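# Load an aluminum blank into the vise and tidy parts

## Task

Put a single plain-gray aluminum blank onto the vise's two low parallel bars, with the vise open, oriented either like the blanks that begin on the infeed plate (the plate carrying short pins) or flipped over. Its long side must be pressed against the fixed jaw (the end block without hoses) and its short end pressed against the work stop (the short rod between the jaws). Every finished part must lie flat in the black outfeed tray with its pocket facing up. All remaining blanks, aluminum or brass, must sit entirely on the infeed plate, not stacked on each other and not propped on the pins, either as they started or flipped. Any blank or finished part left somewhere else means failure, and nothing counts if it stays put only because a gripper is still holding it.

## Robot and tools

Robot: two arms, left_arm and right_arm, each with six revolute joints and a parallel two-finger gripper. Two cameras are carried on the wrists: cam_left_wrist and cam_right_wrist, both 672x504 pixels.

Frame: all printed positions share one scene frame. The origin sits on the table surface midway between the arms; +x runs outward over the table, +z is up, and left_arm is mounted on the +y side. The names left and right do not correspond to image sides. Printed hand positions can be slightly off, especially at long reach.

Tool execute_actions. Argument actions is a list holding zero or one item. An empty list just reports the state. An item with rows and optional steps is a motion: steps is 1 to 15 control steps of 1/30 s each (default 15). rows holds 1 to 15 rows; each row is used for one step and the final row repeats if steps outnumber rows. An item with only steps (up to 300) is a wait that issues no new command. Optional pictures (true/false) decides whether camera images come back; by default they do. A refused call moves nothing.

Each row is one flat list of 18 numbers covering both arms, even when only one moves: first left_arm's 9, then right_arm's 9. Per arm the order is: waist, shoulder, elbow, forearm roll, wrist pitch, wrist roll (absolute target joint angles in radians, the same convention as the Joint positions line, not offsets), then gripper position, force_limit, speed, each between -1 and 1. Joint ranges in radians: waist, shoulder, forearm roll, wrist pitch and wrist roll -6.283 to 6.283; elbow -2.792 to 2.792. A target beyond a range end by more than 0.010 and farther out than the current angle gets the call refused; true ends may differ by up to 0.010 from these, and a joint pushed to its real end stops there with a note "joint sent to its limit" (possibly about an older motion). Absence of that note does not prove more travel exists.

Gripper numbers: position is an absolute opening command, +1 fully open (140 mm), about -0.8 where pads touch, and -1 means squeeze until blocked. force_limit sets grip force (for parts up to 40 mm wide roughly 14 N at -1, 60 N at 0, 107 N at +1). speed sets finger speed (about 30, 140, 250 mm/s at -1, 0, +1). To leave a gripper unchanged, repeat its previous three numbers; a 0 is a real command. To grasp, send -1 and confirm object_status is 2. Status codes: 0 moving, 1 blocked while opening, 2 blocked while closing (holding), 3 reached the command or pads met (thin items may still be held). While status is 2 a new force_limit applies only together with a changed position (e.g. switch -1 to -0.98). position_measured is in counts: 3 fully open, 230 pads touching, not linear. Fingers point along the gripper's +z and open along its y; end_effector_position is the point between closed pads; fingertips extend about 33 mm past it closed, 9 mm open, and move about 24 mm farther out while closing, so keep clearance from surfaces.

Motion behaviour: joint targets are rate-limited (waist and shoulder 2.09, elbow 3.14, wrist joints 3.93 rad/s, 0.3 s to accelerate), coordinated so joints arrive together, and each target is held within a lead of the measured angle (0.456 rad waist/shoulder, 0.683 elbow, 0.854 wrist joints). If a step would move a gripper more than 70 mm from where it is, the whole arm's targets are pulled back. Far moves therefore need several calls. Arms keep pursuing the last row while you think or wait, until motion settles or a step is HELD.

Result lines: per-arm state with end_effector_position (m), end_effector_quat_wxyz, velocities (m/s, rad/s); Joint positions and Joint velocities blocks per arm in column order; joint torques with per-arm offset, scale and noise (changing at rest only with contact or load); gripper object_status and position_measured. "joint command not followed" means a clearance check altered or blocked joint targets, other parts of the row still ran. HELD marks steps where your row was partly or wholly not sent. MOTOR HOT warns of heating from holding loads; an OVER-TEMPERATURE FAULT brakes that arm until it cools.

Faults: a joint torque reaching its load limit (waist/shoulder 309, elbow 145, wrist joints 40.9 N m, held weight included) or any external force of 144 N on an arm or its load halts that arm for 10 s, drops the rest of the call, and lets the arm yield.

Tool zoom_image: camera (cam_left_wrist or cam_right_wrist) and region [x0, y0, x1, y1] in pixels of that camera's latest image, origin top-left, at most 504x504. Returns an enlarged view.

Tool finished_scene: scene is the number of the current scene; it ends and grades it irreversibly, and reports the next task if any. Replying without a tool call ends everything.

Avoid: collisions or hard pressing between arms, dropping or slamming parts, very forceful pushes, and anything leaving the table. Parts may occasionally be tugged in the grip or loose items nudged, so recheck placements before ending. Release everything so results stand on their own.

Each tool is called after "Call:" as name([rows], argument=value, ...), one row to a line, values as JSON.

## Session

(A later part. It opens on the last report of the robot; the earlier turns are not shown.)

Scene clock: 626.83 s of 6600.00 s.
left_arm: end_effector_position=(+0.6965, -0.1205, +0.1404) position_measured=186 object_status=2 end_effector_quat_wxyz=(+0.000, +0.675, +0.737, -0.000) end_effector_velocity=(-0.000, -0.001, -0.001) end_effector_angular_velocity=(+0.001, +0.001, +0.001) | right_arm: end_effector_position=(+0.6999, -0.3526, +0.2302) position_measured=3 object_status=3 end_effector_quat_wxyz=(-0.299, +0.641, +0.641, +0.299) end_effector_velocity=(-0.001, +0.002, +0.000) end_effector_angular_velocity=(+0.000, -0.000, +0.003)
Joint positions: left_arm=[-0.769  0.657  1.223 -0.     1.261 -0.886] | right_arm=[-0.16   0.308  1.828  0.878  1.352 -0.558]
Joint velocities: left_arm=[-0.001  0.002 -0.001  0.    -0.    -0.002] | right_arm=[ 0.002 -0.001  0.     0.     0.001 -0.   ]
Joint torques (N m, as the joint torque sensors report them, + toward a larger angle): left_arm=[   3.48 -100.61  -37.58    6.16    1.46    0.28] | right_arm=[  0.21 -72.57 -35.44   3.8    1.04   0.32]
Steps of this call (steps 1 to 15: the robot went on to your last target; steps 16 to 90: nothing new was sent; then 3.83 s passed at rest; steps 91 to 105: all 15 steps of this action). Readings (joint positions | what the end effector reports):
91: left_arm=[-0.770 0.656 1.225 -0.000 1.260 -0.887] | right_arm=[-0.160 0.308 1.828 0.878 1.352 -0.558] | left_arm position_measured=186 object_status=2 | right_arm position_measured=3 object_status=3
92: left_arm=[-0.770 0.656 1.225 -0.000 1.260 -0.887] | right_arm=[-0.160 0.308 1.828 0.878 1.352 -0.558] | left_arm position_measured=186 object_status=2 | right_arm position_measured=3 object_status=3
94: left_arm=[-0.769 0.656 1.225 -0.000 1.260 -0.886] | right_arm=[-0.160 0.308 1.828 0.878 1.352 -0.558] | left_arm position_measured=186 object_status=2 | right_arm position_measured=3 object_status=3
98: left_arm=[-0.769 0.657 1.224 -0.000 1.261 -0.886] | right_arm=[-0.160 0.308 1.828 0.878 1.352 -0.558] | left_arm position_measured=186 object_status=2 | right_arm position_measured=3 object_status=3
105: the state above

Call:
execute_actions([
  {"rows": [[-0.76860,0.65770,1.22266,0,1.26123,-0.88560,-1,0.2,-0.3,-0.160,0.308,1.828,0.878,1.352,-0.558,1,0,0],[-0.76860,0.65770,1.22266,0,1.26123,-0.88560,-1,0.2,-0.3,-0.160,0.308,1.828,0.878,1.352,-0.558,1,0,0],[-0.76839,0.65795,1.22222,0,1.26142,-0.88539,-1,0.2,-0.3,-0.160,0.308,1.828,0.878,1.352,-0.558,1,0,0],[-0.76839,0.65795,1.22222,0,1.26142,-0.88539,-1,0.2,-0.3,-0.160,0.308,1.828,0.878,1.352,-0.558,1,0,0],[-0.76818,0.65820,1.22179,0,1.26160,-0.88518,-1,0.2,-0.3,-0.160,0.308,1.828,0.878,1.352,-0.558,1,0,0]], "steps": 15},
])

Call:
zoom_image(camera="cam_right_wrist", region=[290, 90, 400, 220])

Scene clock: 632.37 s of 6600.00 s.
left_arm: end_effector_position=(+0.6972, -0.1205, +0.1404) position_measured=186 object_status=2 end_effector_quat_wxyz=(+0.000, +0.675, +0.737, -0.000) end_effector_velocity=(-0.000, -0.001, +0.000) end_effector_angular_velocity=(-0.002, -0.001, +0.000) | right_arm: end_effector_position=(+0.6999, -0.3526, +0.2302) position_measured=3 object_status=3 end_effector_quat_wxyz=(-0.299, +0.641, +0.641, +0.299) end_effector_velocity=(-0.000, +0.001, +0.001) end_effector_angular_velocity=(-0.000, -0.001, +0.001)
Joint positions: left_arm=[-0.768  0.658  1.222 -0.     1.262 -0.885] | right_arm=[-0.16   0.308  1.828  0.878  1.352 -0.558]
Joint velocities: left_arm=[-0.    -0.    -0.    -0.001 -0.002 -0.   ] | right_arm=[ 0.001 -0.001 -0.     0.     0.     0.   ]
Joint torques (N m, as the joint torque sensors report them, + toward a larger angle): left_arm=[  3.62 -99.7  -37.93   5.82   1.41   0.56] | right_arm=[  0.26 -71.78 -35.75   3.85   0.83   0.35]
Steps of this call (steps 1 to 15: the robot went on to your last target; steps 16 to 90: nothing new was sent; then 2.03 s passed at rest; steps 91 to 105: all 15 steps of this action). Readings (joint positions | what the end effector reports):
91: left_arm=[-0.769 0.657 1.223 -0.000 1.261 -0.886] | right_arm=[-0.160 0.308 1.828 0.878 1.352 -0.558] | left_arm position_measured=186 object_status=2 | right_arm position_measured=3 object_status=3
92: left_arm=[-0.769 0.658 1.223 -0.000 1.261 -0.886] | right_arm=[-0.160 0.308 1.828 0.878 1.352 -0.558] | left_arm position_measured=186 object_status=2 | right_arm position_measured=3 object_status=3
94: left_arm=[-0.769 0.658 1.223 -0.000 1.261 -0.886] | right_arm=[-0.160 0.308 1.828 0.878 1.352 -0.558] | left_arm position_measured=186 object_status=2 | right_arm position_measured=3 object_status=3
98: left_arm=[-0.768 0.658 1.222 -0.000 1.262 -0.885] | right_arm=[-0.160 0.308 1.828 0.878 1.352 -0.558] | left_arm position_measured=186 object_status=2 | right_arm position_measured=3 object_status=3
105: the state above

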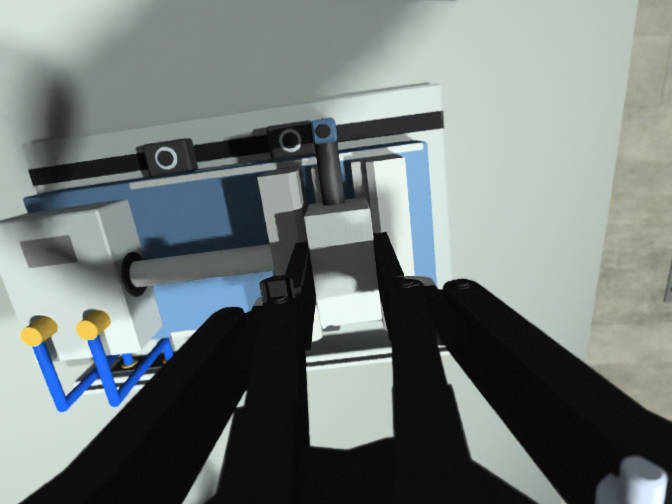

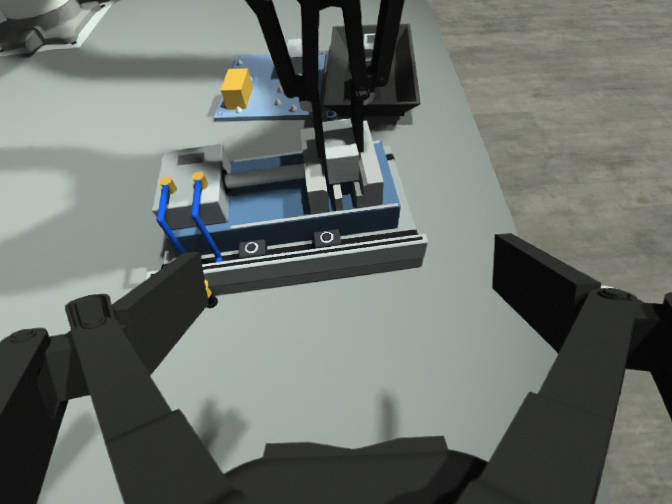

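Region (290, 90, 400, 220) of cam_right_wrist's 672x504 image, scaled by 3.877, with more detail than that image has; it fills the left 426 columns of this view, and the rest is white.

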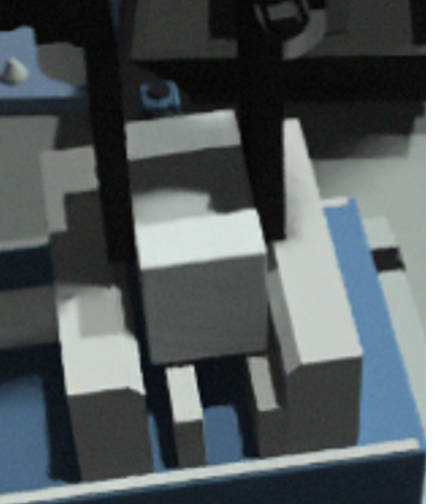

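Call:
execute_actions([
  {"rows": [[-0.76797,0.65845,1.22135,0,1.26179,-0.88497,-1,0.2,-0.3,-0.160,0.308,1.828,0.878,1.352,-0.558,1,0,0],[-0.76797,0.65845,1.22135,0,1.26179,-0.88497,-1,0.2,-0.3,-0.160,0.308,1.828,0.878,1.352,-0.558,1,0,0],[-0.76777,0.65870,1.22091,0,1.26198,-0.88477,-1,0.2,-0.3,-0.160,0.308,1.828,0.878,1.352,-0.558,1,0,0],[-0.76777,0.65870,1.22091,0,1.26198,-0.88477,-1,0.2,-0.3,-0.160,0.308,1.828,0.878,1.352,-0.558,1,0,0],[-0.76756,0.65895,1.22048,0,1.26216,-0.88456,-1,0.2,-0.3,-0.160,0.308,1.828,0.878,1.352,-0.558,1,0,0],[-0.76756,0.65895,1.22048,0,1.26216,-0.88456,-1,0.2,-0.3,-0.160,0.308,1.828,0.878,1.352,-0.558,1,0,0],[-0.76736,0.65920,1.22004,0,1.26235,-0.88436,-1,0.2,-0.3,-0.160,0.308,1.828,0.878,1.352,-0.558,1,0,0]], "steps": 15},
], pictures=false)

Scene clock: 640.83 s of 6600.00 s.
left_arm: end_effector_position=(+0.6982, -0.1204, +0.1404) position_measured=186 object_status=2 end_effector_quat_wxyz=(+0.000, +0.675, +0.737, -0.000) end_effector_velocity=(-0.000, +0.000, -0.001) end_effector_angular_velocity=(+0.001, +0.001, -0.000) | right_arm: end_effector_position=(+0.6999, -0.3526, +0.2302) position_measured=3 object_status=3 end_effector_quat_wxyz=(-0.299, +0.641, +0.641, +0.299) end_effector_velocity=(+0.000, +0.000, +0.000) end_effector_angular_velocity=(+0.000, -0.000, +0.000)
Joint positions: left_arm=[-0.767  0.659  1.22  -0.     1.262 -0.884] | right_arm=[-0.16   0.308  1.828  0.878  1.352 -0.558]
Joint velocities: left_arm=[-0.     0.001  0.001  0.001  0.    -0.   ] | right_arm=[ 0.  0. -0.  0. -0. -0.]
Joint torques (N m, as the joint torque sensors report them, + toward a larger angle): left_arm=[   3.59 -100.08  -37.27    6.27    1.49    0.21] | right_arm=[ -1.13 -73.27 -35.31   3.98   0.99   0.1 ]
Steps of this call (steps 1 to 15: the robot went on to your last target; steps 16 to 90: nothing new was sent; then 4.97 s passed at rest; steps 91 to 105: all 15 steps of this action). Readings (joint positions | what the end effector reports):
91: left_arm=[-0.768 0.658 1.222 -0.000 1.262 -0.885] | right_arm=[-0.160 0.308 1.828 0.878 1.352 -0.558] | left_arm position_measured=186 object_status=2 | right_arm position_measured=3 object_status=3
92: left_arm=[-0.768 0.658 1.222 -0.000 1.262 -0.885] | right_arm=[-0.160 0.308 1.828 0.878 1.352 -0.558] | left_arm position_measured=186 object_status=2 | right_arm position_measured=3 object_status=3
94: left_arm=[-0.768 0.659 1.221 -0.000 1.262 -0.885] | right_arm=[-0.160 0.308 1.828 0.878 1.352 -0.558] | left_arm position_measured=186 object_status=2 | right_arm position_measured=3 object_status=3
98: left_arm=[-0.768 0.659 1.220 -0.000 1.262 -0.885] | right_arm=[-0.160 0.308 1.828 0.878 1.352 -0.558] | left_arm position_measured=186 object_status=2 | right_arm position_measured=3 object_status=3
105: the state above

Call:
execute_actions([
  {"rows": [[-0.76715,0.65945,1.21960,0,1.26254,-0.88415,-1,0.2,-0.3,-0.160,0.308,1.828,0.878,1.352,-0.558,1,0,0],[-0.76715,0.65945,1.21960,0,1.26254,-0.88415,-1,0.2,-0.3,-0.160,0.308,1.828,0.878,1.352,-0.558,1,0,0],[-0.76695,0.65970,1.21916,0,1.26273,-0.88395,-1,0.2,-0.3,-0.160,0.308,1.828,0.878,1.352,-0.558,1,0,0],[-0.76695,0.65970,1.21916,0,1.26273,-0.88395,-1,0.2,-0.3,-0.160,0.308,1.828,0.878,1.352,-0.558,1,0,0],[-0.76674,0.65995,1.21873,0,1.26291,-0.88374,-1,0.2,-0.3,-0.160,0.308,1.828,0.878,1.352,-0.558,1,0,0],[-0.76674,0.65995,1.21873,0,1.26291,-0.88374,-1,0.2,-0.3,-0.160,0.308,1.828,0.878,1.352,-0.558,1,0,0],[-0.76654,0.66020,1.21829,0,1.26310,-0.88354,-1,0.2,-0.3,-0.160,0.308,1.828,0.878,1.352,-0.558,1,0,0]], "steps": 15},
])

Call:
zoom_image(camera="cam_right_wrist", region=[290, 90, 400, 220])

Scene clock: 645.53 s of 6600.00 s.
left_arm: end_effector_position=(+0.6991, -0.1203, +0.1404) position_measured=186 object_status=2 end_effector_quat_wxyz=(-0.000, +0.675, +0.737, +0.000) end_effector_velocity=(-0.000, -0.000, +0.000) end_effector_angular_velocity=(+0.000, -0.001, -0.000) | right_arm: end_effector_position=(+0.6999, -0.3526, +0.2302) position_measured=3 object_status=3 end_effector_quat_wxyz=(-0.299, +0.641, +0.641, +0.299) end_effector_velocity=(+0.000, +0.000, +0.000) end_effector_angular_velocity=(+0.001, -0.001, -0.000)
Joint positions: left_arm=[-0.767  0.66   1.218  0.     1.263 -0.884] | right_arm=[-0.16   0.308  1.828  0.878  1.352 -0.558]
Joint velocities: left_arm=[-0.001 -0.     0.     0.001 -0.001 -0.001] | right_arm=[ 0.    -0.     0.     0.001 -0.    -0.   ]
Joint torques (N m, as the joint torque sensors report them, + toward a larger angle): left_arm=[   3.29 -100.06  -37.37    6.74    1.77   -0.03] | right_arm=[ -0.74 -73.25 -35.5    3.94   0.81   0.19]
Steps of this call (steps 1 to 15: the robot went on to your last target; steps 16 to 90: nothing new was sent; then 1.20 s passed at rest; steps 91 to 105: all 15 steps of this action). Readings (joint positions | what the end effector reports):
91: left_arm=[-0.767 0.659 1.220 0.000 1.262 -0.884] | right_arm=[-0.160 0.308 1.828 0.878 1.352 -0.558] | left_arm position_measured=186 object_status=2 | right_arm position_measured=3 object_status=3
92: left_arm=[-0.767 0.659 1.220 0.000 1.262 -0.884] | right_arm=[-0.160 0.308 1.828 0.878 1.352 -0.558] | left_arm position_measured=186 object_status=2 | right_arm position_measured=3 object_status=3
94: left_arm=[-0.767 0.660 1.219 0.000 1.263 -0.884] | right_arm=[-0.160 0.308 1.828 0.878 1.352 -0.558] | left_arm position_measured=186 object_status=2 | right_arm position_measured=3 object_status=3
98: left_arm=[-0.767 0.660 1.219 0.000 1.263 -0.884] | right_arm=[-0.160 0.308 1.828 0.878 1.352 -0.558] | left_arm position_measured=186 object_status=2 | right_arm position_measured=3 object_status=3
105: the state above

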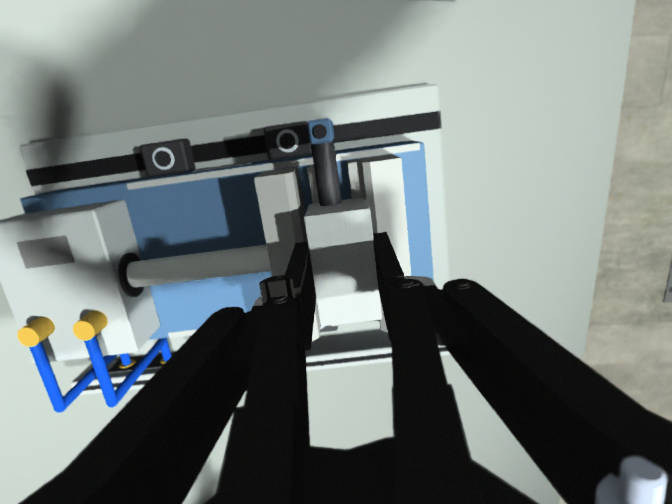

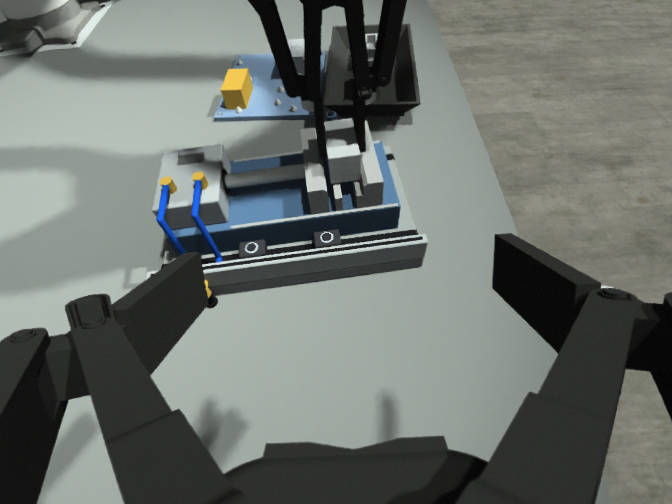

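Region (290, 90, 400, 220) of cam_right_wrist's 672x504 image, scaled by 3.877, with more detail than that image has; it fills the left 426 columns of this view, and the rest is white.

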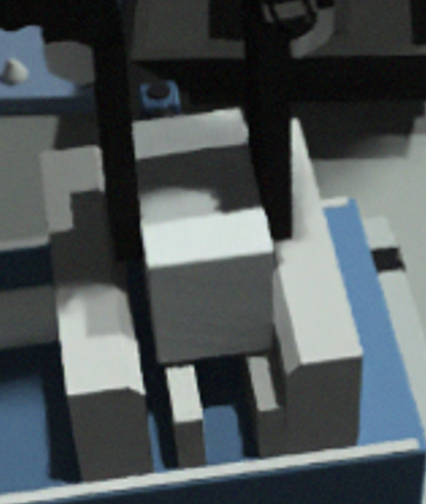

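Call:
execute_actions([
  {"rows": [[-0.76633,0.66045,1.21785,0,1.26329,-0.88333,-1,0.2,-0.3,-0.160,0.308,1.828,0.878,1.352,-0.558,1,0,0],[-0.76633,0.66045,1.21785,0,1.26329,-0.88333,-1,0.2,-0.3,-0.160,0.308,1.828,0.878,1.352,-0.558,1,0,0],[-0.76613,0.66070,1.21741,0,1.26348,-0.88313,-1,0.2,-0.3,-0.160,0.308,1.828,0.878,1.352,-0.558,1,0,0],[-0.76613,0.66070,1.21741,0,1.26348,-0.88313,-1,0.2,-0.3,-0.160,0.308,1.828,0.878,1.352,-0.558,1,0,0],[-0.76592,0.66095,1.21698,0,1.26366,-0.88292,-1,0.2,-0.3,-0.160,0.308,1.828,0.878,1.352,-0.558,1,0,0],[-0.76592,0.66095,1.21698,0,1.26366,-0.88292,-1,0.2,-0.3,-0.160,0.308,1.828,0.878,1.352,-0.558,1,0,0],[-0.76572,0.66120,1.21654,0,1.26385,-0.88272,-1,0.2,-0.3,-0.160,0.308,1.828,0.878,1.352,-0.558,1,0,0]], "steps": 15},
], pictures=false)

Scene clock: 650.00 s of 6600.00 s.
left_arm: end_effector_position=(+0.7000, -0.1202, +0.1404) position_measured=186 object_status=2 end_effector_quat_wxyz=(-0.000, +0.675, +0.737, -0.000) end_effector_velocity=(+0.000, +0.000, +0.001) end_effector_angular_velocity=(-0.001, -0.001, +0.000) | right_arm: end_effector_position=(+0.6999, -0.3526, +0.2302) position_measured=3 object_status=3 end_effector_quat_wxyz=(-0.299, +0.641, +0.641, +0.299) end_effector_velocity=(-0.001, +0.001, +0.001) end_effector_angular_velocity=(+0.002, +0.002, +0.002)
Joint positions: left_arm=[-0.766  0.661  1.217 -0.     1.264 -0.883] | right_arm=[-0.16   0.308  1.828  0.878  1.352 -0.558]
Joint velocities: left_arm=[ 0.    -0.001 -0.    -0.     0.     0.   ] | right_arm=[ 0.001 -0.     0.     0.     0.003  0.001]
Joint torques (N m, as the joint torque sensors report them, + toward a larger angle): left_arm=[ 22.01 -98.26 -45.93  14.27  -6.08   0.77] | right_arm=[ -0.07 -72.02 -34.95   3.91   1.     0.02]
Steps of this call (steps 1 to 15: the robot went on to your last target; steps 16 to 90: nothing new was sent; then 0.97 s passed at rest; steps 91 to 105: all 15 steps of this action). Readings (joint positions | what the end effector reports):
91: left_arm=[-0.767 0.660 1.218 0.000 1.263 -0.884] | right_arm=[-0.160 0.308 1.828 0.878 1.352 -0.558] | left_arm position_measured=186 object_status=2 | right_arm position_measured=3 object_status=3
92: left_arm=[-0.766 0.660 1.218 0.000 1.263 -0.883] | right_arm=[-0.160 0.308 1.828 0.878 1.352 -0.558] | left_arm position_measured=186 object_status=2 | right_arm position_measured=3 object_status=3
94: left_arm=[-0.766 0.661 1.218 0.000 1.263 -0.883] | right_arm=[-0.160 0.308 1.828 0.878 1.352 -0.558] | left_arm position_measured=186 object_status=2 | right_arm position_measured=3 object_status=3
98: left_arm=[-0.766 0.661 1.217 -0.000 1.264 -0.883] | right_arm=[-0.160 0.308 1.828 0.878 1.352 -0.558] | left_arm position_measured=186 object_status=2 | right_arm position_measured=3 object_status=3
105: the state above

Call:
execute_actions([
  {"rows": [[-0.76613,0.66070,1.21741,0,1.26348,-0.88313,-1,0.2,-0.3,-0.160,0.308,1.828,0.878,1.352,-0.558,1,0,0],[-0.76613,0.66070,1.21741,0,1.26348,-0.88313,-1,0.2,-0.3,-0.160,0.308,1.828,0.878,1.352,-0.558,1,0,0],[-0.76613,0.66070,1.21741,0,1.26348,-0.88313,-1,0.2,-0.3,-0.160,0.308,1.828,0.878,1.352,-0.558,1,0,0],[-0.76613,0.66070,1.21741,0,1.26348,-0.88313,-1,0.2,-0.3,-0.160,0.308,1.828,0.878,1.352,-0.558,1,0,0],[-0.76613,0.66095,1.21793,0,1.26271,-0.88313,-1,0.2,-0.3,-0.160,0.308,1.828,0.878,1.352,-0.558,1,0,0],[-0.76613,0.66095,1.21793,0,1.26271,-0.88313,-1,0.2,-0.3,-0.160,0.308,1.828,0.878,1.352,-0.558,1,0,0],[-0.76613,0.66119,1.21844,0,1.26196,-0.88313,-1,0.2,-0.3,-0.160,0.308,1.828,0.878,1.352,-0.558,1,0,0]], "steps": 15},
], pictures=false)

Scene clock: 656.07 s of 6600.00 s.
left_arm: end_effector_position=(+0.6997, -0.1201, +0.1395) position_measured=186 object_status=2 end_effector_quat_wxyz=(+0.000, +0.675, +0.737, +0.000) end_effector_velocity=(-0.000, +0.001, +0.000) end_effector_angular_velocity=(+0.002, +0.001, +0.001) | right_arm: end_effector_position=(+0.6999, -0.3526, +0.2302) position_measured=3 object_status=3 end_effector_quat_wxyz=(-0.299, +0.641, +0.641, +0.299) end_effector_velocity=(-0.000, +0.000, +0.001) end_effector_angular_velocity=(+0.001, -0.001, +0.000)
Joint positions: left_arm=[-0.766  0.661  1.218  0.     1.262 -0.883] | right_arm=[-0.16   0.308  1.828  0.878  1.352 -0.558]
Joint velocities: left_arm=[ 0.    -0.001  0.001  0.001  0.002 -0.001] | right_arm=[ 0.    -0.001 -0.     0.001  0.001 -0.   ]
Joint torques (N m, as the joint torque sensors report them, + toward a larger angle): left_arm=[ 20.21 -93.09 -38.68  12.77  -3.36   0.81] | right_arm=[ -0.23 -72.66 -35.39   3.57   0.9    0.28]
Steps of this call (steps 1 to 15: the robot went on to your last target; steps 16 to 90: nothing new was sent; then 2.57 s passed at rest; steps 91 to 105: all 15 steps of this action). Readings (joint positions | what the end effector reports):
91: left_arm=[-0.766 0.661 1.217 0.000 1.264 -0.883] | right_arm=[-0.160 0.308 1.828 0.878 1.352 -0.558] | left_arm position_measured=186 object_status=2 | right_arm position_measured=3 object_status=3
92: left_arm=[-0.766 0.661 1.217 0.000 1.264 -0.883] | right_arm=[-0.160 0.308 1.828 0.878 1.352 -0.558] | left_arm position_measured=186 object_status=2 | right_arm position_measured=3 object_status=3
94: left_arm=[-0.766 0.661 1.217 0.000 1.264 -0.883] | right_arm=[-0.160 0.308 1.828 0.878 1.352 -0.558] | left_arm position_measured=186 object_status=2 | right_arm position_measured=3 object_status=3
98: left_arm=[-0.766 0.661 1.218 0.000 1.262 -0.883] | right_arm=[-0.160 0.308 1.828 0.878 1.352 -0.558] | left_arm position_measured=186 object_status=2 | right_arm position_measured=3 object_status=3
105: the state above

Call:
execute_actions([
  {"rows": [[-0.76613,0.66119,1.21844,0,1.26196,-0.88313,-0.3,0.2,-0.9,-0.160,0.308,1.828,0.878,1.352,-0.558,1,0,0]], "steps": 15},
])

Call:
zoom_image(camera="cam_right_wrist", region=[290, 90, 400, 220])

Scene clock: 661.00 s of 6600.00 s.
left_arm: end_effector_position=(+0.6996, -0.1202, +0.1394) position_measured=167 object_status=0 end_effector_quat_wxyz=(-0.000, +0.675, +0.737, +0.000) end_effector_velocity=(-0.000, +0.000, +0.001) end_effector_angular_velocity=(+0.001, +0.001, -0.000) | right_arm: end_effector_position=(+0.6999, -0.3526, +0.2302) position_measured=3 object_status=3 end_effector_quat_wxyz=(-0.299, +0.641, +0.641, +0.299) end_effector_velocity=(+0.000, -0.000, -0.001) end_effector_angular_velocity=(+0.000, +0.001, -0.001)
Joint positions: left_arm=[-0.766  0.661  1.218  0.     1.262 -0.883] | right_arm=[-0.16   0.308  1.828  0.878  1.352 -0.558]
Joint velocities: left_arm=[ 0.    -0.    -0.001  0.     0.002  0.   ] | right_arm=[ 0.     0.001  0.     0.    -0.001  0.   ]
Joint torques (N m, as the joint torque sensors report them, + toward a larger angle): left_arm=[ -0.56 -98.37 -38.07   4.31   0.54   0.31] | right_arm=[ -0.86 -72.77 -35.33   4.     1.02   0.1 ]
Steps of this call (steps 1 to 15: the robot went on to your last target; steps 16 to 90: nothing new was sent; then 1.43 s passed at rest; steps 91 to 105: all 15 steps of this action). Readings (joint positions | what the end effector reports):
91: left_arm=[-0.766 0.661 1.218 -0.000 1.262 -0.883] | right_arm=[-0.160 0.308 1.828 0.878 1.352 -0.558] | left_arm position_measured=186 object_status=0 | right_arm position_measured=3 object_status=3
92: left_arm=[-0.766 0.661 1.218 -0.000 1.262 -0.883] | right_arm=[-0.160 0.308 1.828 0.878 1.352 -0.558] | left_arm position_measured=186 object_status=0 | right_arm position_measured=3 object_status=3
94: left_arm=[-0.766 0.661 1.218 0.000 1.262 -0.883] | right_arm=[-0.160 0.308 1.828 0.878 1.352 -0.558] | left_arm position_measured=180 object_status=0 | right_arm position_measured=3 object_status=3
98: left_arm=[-0.766 0.661 1.218 0.000 1.262 -0.883] | right_arm=[-0.160 0.308 1.828 0.878 1.352 -0.558] | left_arm position_measured=171 object_status=0 | right_arm position_measured=3 object_status=3
105: the state above

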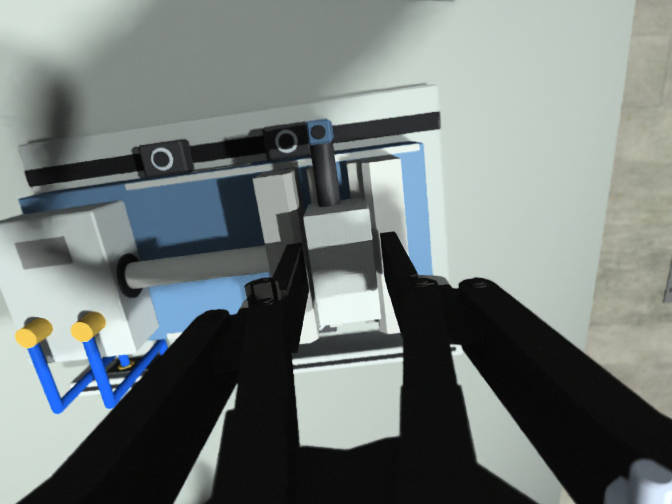

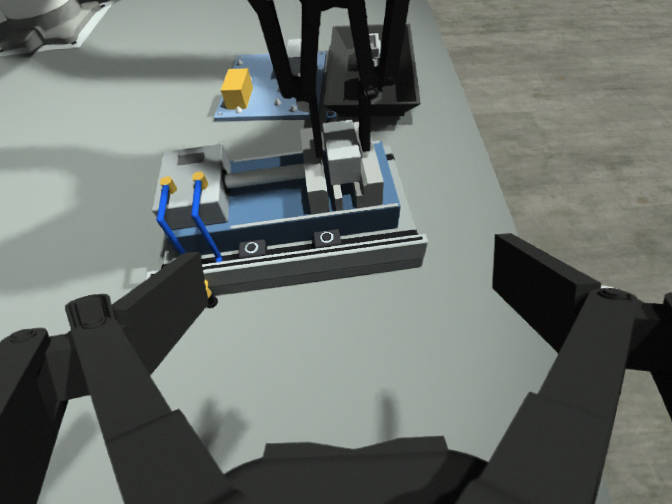

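Region (290, 90, 400, 220) of cam_right_wrist's 672x504 image, scaled by 3.877, with more detail than that image has; it fills the left 426 columns of this view, and the rest is white.

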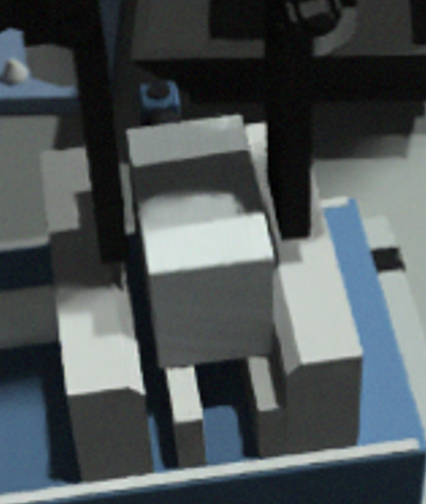

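Call:
execute_actions([
  {"rows": [[-0.76613,0.65620,1.20820,0,1.27719,-0.88313,-0.3,0.2,-0.9,-0.160,0.308,1.828,0.878,1.352,-0.558,1,0,0],[-0.76613,0.65620,1.20820,0,1.27719,-0.88313,-0.3,0.2,-0.9,-0.160,0.308,1.828,0.878,1.352,-0.558,1,0,0],[-0.76613,0.65121,1.19797,0,1.29241,-0.88313,-0.3,0.2,-0.9,-0.160,0.308,1.828,0.878,1.352,-0.558,1,0,0],[-0.76613,0.65121,1.19797,0,1.29241,-0.88313,-0.3,0.2,-0.9,-0.160,0.308,1.828,0.878,1.352,-0.558,1,0,0],[-0.76613,0.65121,1.19797,0,1.29241,-0.88313,-0.3,0.2,-0.9,-0.160,0.308,1.828,0.878,1.352,-0.558,1,0,0],[-0.76613,0.63410,1.15301,0,1.35448,-0.88313,-0.3,0.2,-0.9,-0.160,0.308,1.828,0.878,1.352,-0.558,1,0,0]], "steps": 15},
])

Call:
zoom_image(camera="cam_left_wrist", region=[250, 90, 450, 330])

Scene clock: 670.10 s of 6600.00 s.
left_arm: end_effector_position=(+0.6996, -0.1202, +0.1992) position_measured=167 object_status=3 end_effector_quat_wxyz=(-0.000, +0.675, +0.737, +0.000) end_effector_velocity=(+0.000, -0.001, +0.004) end_effector_angular_velocity=(-0.002, -0.002, -0.001) | right_arm: end_effector_position=(+0.6999, -0.3526, +0.2302) position_measured=3 object_status=3 end_effector_quat_wxyz=(-0.299, +0.641, +0.641, +0.299) end_effector_velocity=(+0.001, -0.000, -0.000) end_effector_angular_velocity=(-0.000, -0.001, -0.002)
Joint positions: left_arm=[-0.766  0.634  1.153  0.     1.354 -0.883] | right_arm=[-0.16   0.308  1.828  0.878  1.352 -0.558]
Joint velocities: left_arm=[-0.    -0.002 -0.004 -0.001  0.003  0.001] | right_arm=[-0.001 -0.     0.     0.001 -0.002  0.   ]
Joint torques (N m, as the joint torque sensors report them, + toward a larger angle): left_arm=[  -0.93 -100.81  -38.67    4.33    0.52    0.09] | right_arm=[  0.85 -72.28 -35.62   4.09   0.93   0.03]
Steps of this call (steps 1 to 15: the robot went on to your last target; steps 16 to 90: nothing new was sent; then 5.60 s passed at rest; steps 91 to 105: all 15 steps of this action). Readings (joint positions | what the end effector reports):
91: left_arm=[-0.766 0.661 1.218 -0.000 1.262 -0.883] | right_arm=[-0.160 0.308 1.828 0.878 1.352 -0.558] | left_arm position_measured=167 object_status=3 | right_arm position_measured=3 object_status=3
92: left_arm=[-0.766 0.660 1.215 -0.000 1.267 -0.883] | right_arm=[-0.160 0.308 1.828 0.878 1.352 -0.558] | left_arm position_measured=167 object_status=3 | right_arm position_measured=3 object_status=3
94: left_arm=[-0.766 0.655 1.207 -0.000 1.280 -0.883] | right_arm=[-0.160 0.308 1.828 0.878 1.352 -0.558] | left_arm position_measured=167 object_status=3 | right_arm position_measured=3 object_status=3
98: left_arm=[-0.766 0.644 1.178 -0.000 1.321 -0.883] | right_arm=[-0.160 0.308 1.828 0.878 1.352 -0.558] | left_arm position_measured=167 object_status=3 | right_arm position_measured=3 object_status=3
105: the state above

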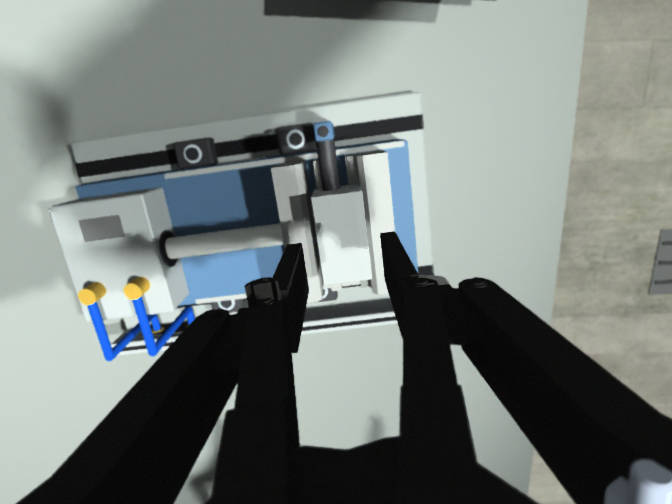

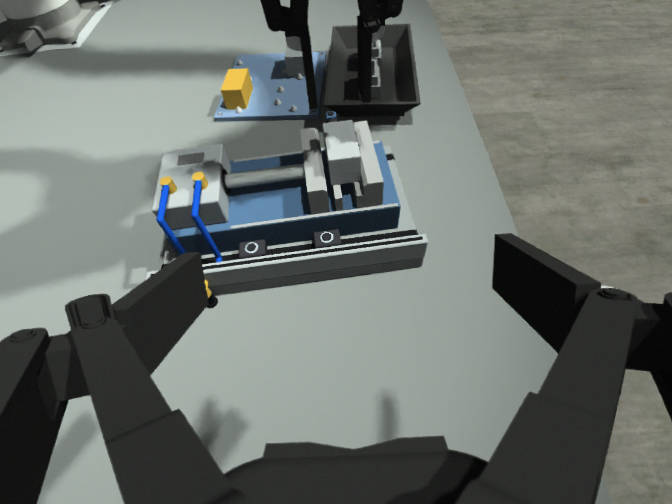

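Region (250, 90, 450, 330) of cam_left_wrist's 672x504 image, scaled by 2.100, with more detail than that image has.

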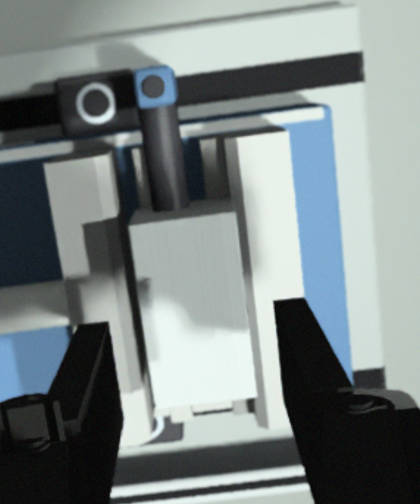

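Call:
execute_actions([
  {"rows": [[-0.79209,0.69885,1.10693,0,1.33581,-0.90909,-0.3,0.2,-0.9,-0.160,0.308,1.828,0.878,1.352,-0.558,1,0,0]], "steps": 15},
])

Call:
zoom_image(camera="cam_left_wrist", region=[280, 60, 420, 220])

Scene clock: 687.93 s of 6600.00 s.
left_arm: end_effector_position=(+0.7030, -0.1586, +0.1646) position_measured=167 object_status=3 end_effector_quat_wxyz=(+0.000, +0.675, +0.737, -0.000) end_effector_velocity=(-0.001, -0.000, -0.001) end_effector_angular_velocity=(-0.000, +0.001, -0.002) | right_arm: end_effector_position=(+0.6999, -0.3526, +0.2302) position_measured=3 object_status=3 end_effector_quat_wxyz=(-0.299, +0.641, +0.641, +0.299) end_effector_velocity=(+0.000, -0.001, -0.000) end_effector_angular_velocity=(-0.001, -0.002, -0.002)
Joint positions: left_arm=[-0.792  0.699  1.107 -0.     1.336 -0.909] | right_arm=[-0.16   0.308  1.828  0.878  1.352 -0.558]
Joint velocities: left_arm=[-0.001  0.     0.001 -0.001 -0.001  0.001] | right_arm=[-0.001 -0.001  0.001 -0.    -0.003 -0.   ]
Joint torques (N m, as the joint torque sensors report them, + toward a larger angle): left_arm=[  -1.01 -102.98  -38.89    4.54    0.25    0.02] | right_arm=[  0.28 -73.43 -35.88   3.87   0.99   0.1 ]
Steps of this call (steps 1 to 15: the robot went on to your last target; steps 16 to 90: nothing new was sent; then 14.33 s passed at rest; steps 91 to 105: all 15 steps of this action). Readings (joint positions | what the end effector reports):
91: left_arm=[-0.766 0.634 1.153 -0.000 1.354 -0.883] | right_arm=[-0.160 0.308 1.828 0.878 1.352 -0.558] | left_arm position_measured=167 object_status=3 | right_arm position_measured=3 object_status=3
92: left_arm=[-0.768 0.638 1.149 -0.000 1.354 -0.885] | right_arm=[-0.160 0.308 1.828 0.878 1.352 -0.558] | left_arm position_measured=167 object_status=3 | right_arm position_measured=3 object_status=3
94: left_arm=[-0.779 0.668 1.128 -0.000 1.345 -0.897] | right_arm=[-0.160 0.308 1.828 0.878 1.352 -0.558] | left_arm position_measured=167 object_status=3 | right_arm position_measured=3 object_status=3
98: left_arm=[-0.792 0.698 1.108 -0.000 1.336 -0.909] | right_arm=[-0.160 0.308 1.828 0.878 1.352 -0.558] | left_arm position_measured=167 object_status=3 | right_arm position_measured=3 object_status=3
105: the state above

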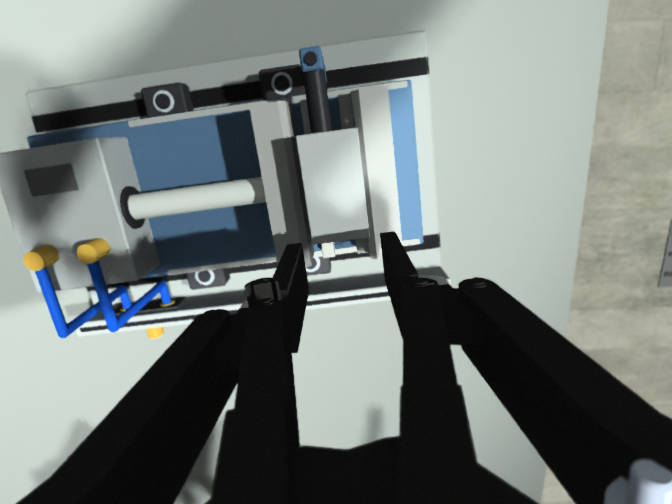

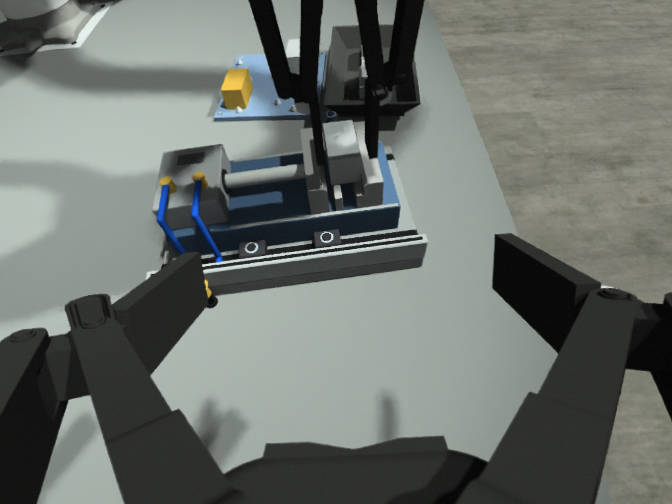

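Region (280, 60, 420, 220) of cam_left_wrist's 672x504 image, scaled by 3.150, with more detail than that image has; it fills the left 441 columns of this view, and the rest is white.

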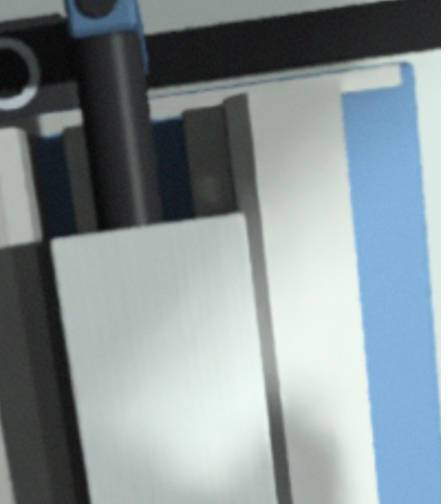

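Call:
zoom_image(camera="cam_right_wrist", region=[320, 110, 390, 200])

Call:
zoom_image(camera="cam_left_wrist", region=[290, 120, 400, 260])

Region (320, 110, 390, 200) of cam_right_wrist's 672x504 image, scaled by 5.600, with more detail than that image has.

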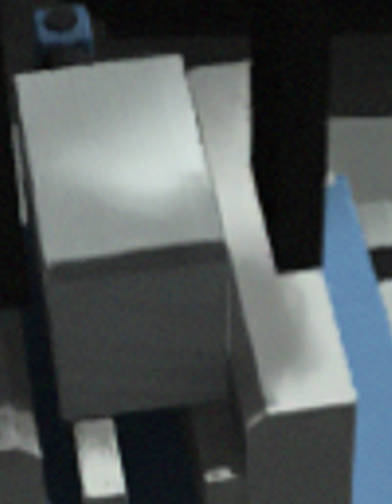

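Region (290, 120, 400, 260) of cam_left_wrist's 672x504 image, scaled by 3.600, with more detail than that image has; it fills the left 396 columns of this view, and the rest is white.

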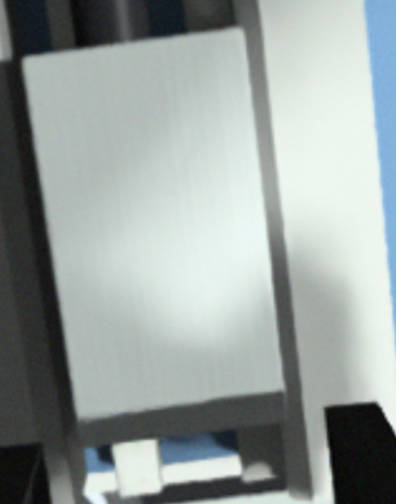

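Call:
execute_actions([
  {"rows": [[-0.79209,0.6735,1.046,0,1.422,-0.90909,-0.3,0.2,-0.9,-0.160,0.308,1.828,0.878,1.352,-0.558,1,0,0],[-0.79209,0.6735,1.046,0,1.422,-0.90909,-0.3,0.2,-0.9,-0.160,0.308,1.828,0.878,1.352,-0.558,1,0,0],[-0.79209,0.6735,1.046,0,1.422,-0.90909,-0.3,0.2,-0.9,-0.160,0.308,1.828,0.878,1.352,-0.558,1,0,0],[-0.79209,0.6735,1.046,0,1.422,-0.90909,-0.3,0.2,-0.9,-0.160,0.308,1.828,0.878,1.352,-0.558,1,0,0],[-0.79209,0.6735,1.046,0,1.422,-0.90909,-0.3,0.2,-0.9,-0.160,0.308,1.828,0.878,1.352,-0.558,1,0,0],[-0.79209,0.6735,1.046,0,1.422,-0.90909,-0.3,0.2,-0.9,-0.160,0.308,1.828,0.878,1.352,-0.558,1,0,0],[-0.6469,0.2440,1.5471,0,1.3505,-0.88,-0.3,0.2,-0.9,-0.160,0.308,1.828,0.878,1.352,-0.558,1,0,0]], "steps": 15},
], pictures=false)

Call:
execute_actions([
  {"steps": 30},
])

Scene clock: 708.07 s of 6600.00 s.
left_arm: end_effector_position=(+0.6762, -0.0639, +0.2618) position_measured=167 object_status=3 end_effector_quat_wxyz=(+0.001, +0.660, +0.751, +0.000) end_effector_velocity=(-0.138, +0.407, +0.149) end_effector_angular_velocity=(-0.002, -0.002, +0.183) | right_arm: end_effector_position=(+0.6999, -0.3526, +0.2302) position_measured=3 object_status=3 end_effector_quat_wxyz=(-0.299, +0.641, +0.641, +0.299) end_effector_velocity=(-0.000, -0.000, -0.001) end_effector_angular_velocity=(-0.001, +0.002, +0.000)
Joint positions: left_arm=[-0.74   0.517  1.228  0.     1.395 -0.899] | right_arm=[-0.16   0.308  1.828  0.878  1.352 -0.558]
Joint velocities: left_arm=[ 0.229 -0.677  0.783 -0.    -0.109  0.046] | right_arm=[-0.     0.001  0.    -0.001 -0.     0.   ]
Joint torques (N m, as the joint torque sensors report them, + toward a larger angle): left_arm=[ -4.83 -87.03 -37.04   4.29   0.33   0.19] | right_arm=[  0.03 -72.33 -35.     3.84   0.9    0.05]
Steps of this call (steps 1 to 15: the robot went on to your last target; steps 16 to 90: nothing new was sent; then 16.63 s passed at rest; steps 91 to 105: all 15 steps of this action). Readings (joint positions | what the end effector reports):
91: left_arm=[-0.792 0.699 1.107 0.000 1.336 -0.909] | right_arm=[-0.160 0.308 1.828 0.878 1.352 -0.558] | left_arm position_measured=167 object_status=3 | right_arm position_measured=3 object_status=3
92: left_arm=[-0.792 0.697 1.101 0.000 1.344 -0.909] | right_arm=[-0.160 0.308 1.828 0.878 1.352 -0.558] | left_arm position_measured=167 object_status=3 | right_arm position_measured=3 object_status=3
94: left_arm=[-0.792 0.683 1.067 0.000 1.392 -0.909] | right_arm=[-0.160 0.308 1.828 0.878 1.352 -0.558] | left_arm position_measured=167 object_status=3 | right_arm position_measured=3 object_status=3
98: left_arm=[-0.791 0.669 1.052 0.000 1.420 -0.909] | right_arm=[-0.160 0.308 1.828 0.878 1.352 -0.558] | left_arm position_measured=167 object_status=3 | right_arm position_measured=3 object_status=3
105: the state above

Scene clock: 709.07 s of 6600.00 s.
left_arm: end_effector_position=(+0.5996, +0.0997, +0.2994) position_measured=167 object_status=3 end_effector_quat_wxyz=(-0.000, +0.632, +0.775, -0.000) end_effector_velocity=(+0.000, +0.001, -0.000) end_effector_angular_velocity=(+0.001, +0.001, -0.001) | right_arm: end_effector_position=(+0.6999, -0.3526, +0.2302) position_measured=3 object_status=3 end_effector_quat_wxyz=(-0.299, +0.641, +0.641, +0.299) end_effector_velocity=(+0.000, -0.001, -0.001) end_effector_angular_velocity=(-0.001, -0.000, -0.000)
Joint positions: left_arm=[-0.647  0.244  1.547 -0.     1.35  -0.88 ] | right_arm=[-0.16   0.308  1.828  0.878  1.352 -0.558]
Joint velocities: left_arm=[ 0.001  0.    -0.     0.     0.001  0.002] | right_arm=[-0.001  0.001 -0.    -0.    -0.001 -0.001]
Joint torques (N m, as the joint torque sensors report them, + toward a larger angle): left_arm=[ -2.1  -64.4  -39.69   4.35   0.41  -0.14] | right_arm=[ -0.35 -72.25 -35.47   4.     0.92   0.31]
Steps of this call (steps 1 to 30: the robot went on to your last target). Readings (joint positions | what the end effector reports):
1: left_arm=[-0.732 0.495 1.254 0.000 1.391 -0.897] | right_arm=[-0.160 0.308 1.828 0.878 1.352 -0.558] | left_arm position_measured=167 object_status=3 | right_arm position_measured=3 object_status=3
2: left_arm=[-0.724 0.472 1.281 0.000 1.387 -0.896] | right_arm=[-0.160 0.308 1.828 0.878 1.352 -0.558] | left_arm position_measured=167 object_status=3 | right_arm position_measured=3 object_status=3
4: left_arm=[-0.709 0.426 1.334 0.000 1.380 -0.893] | right_arm=[-0.160 0.308 1.828 0.878 1.352 -0.558] | left_arm position_measured=167 object_status=3 | right_arm position_measured=3 object_status=3
8: left_arm=[-0.678 0.336 1.440 0.000 1.365 -0.886] | right_arm=[-0.160 0.308 1.828 0.878 1.352 -0.558] | left_arm position_measured=167 object_status=3 | right_arm position_measured=3 object_status=3
30: the state above
All arms were judged still, so your last target was given up. Only a new action makes them travel on or press farther. Fingers that are still opening or closing keep moving.

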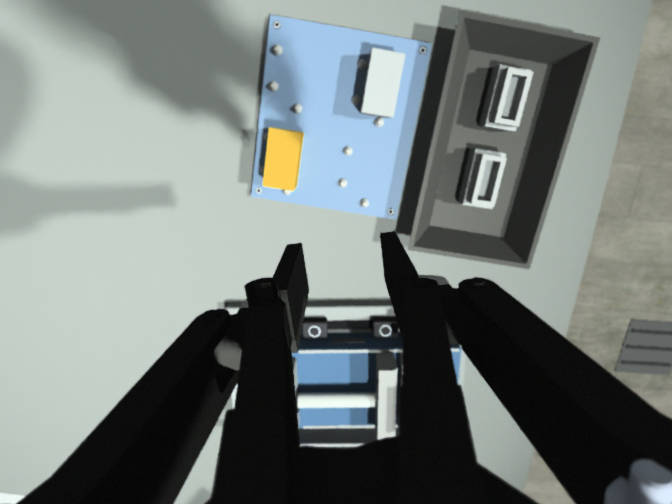

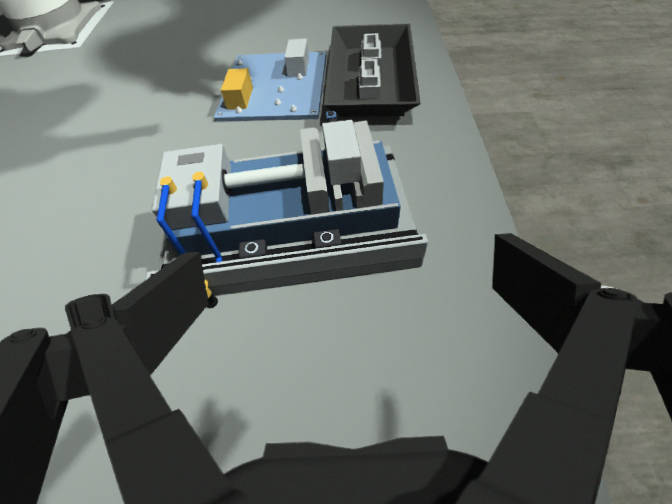

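Call:
finished_scene(scene=1)

The scene is finished: the task was done.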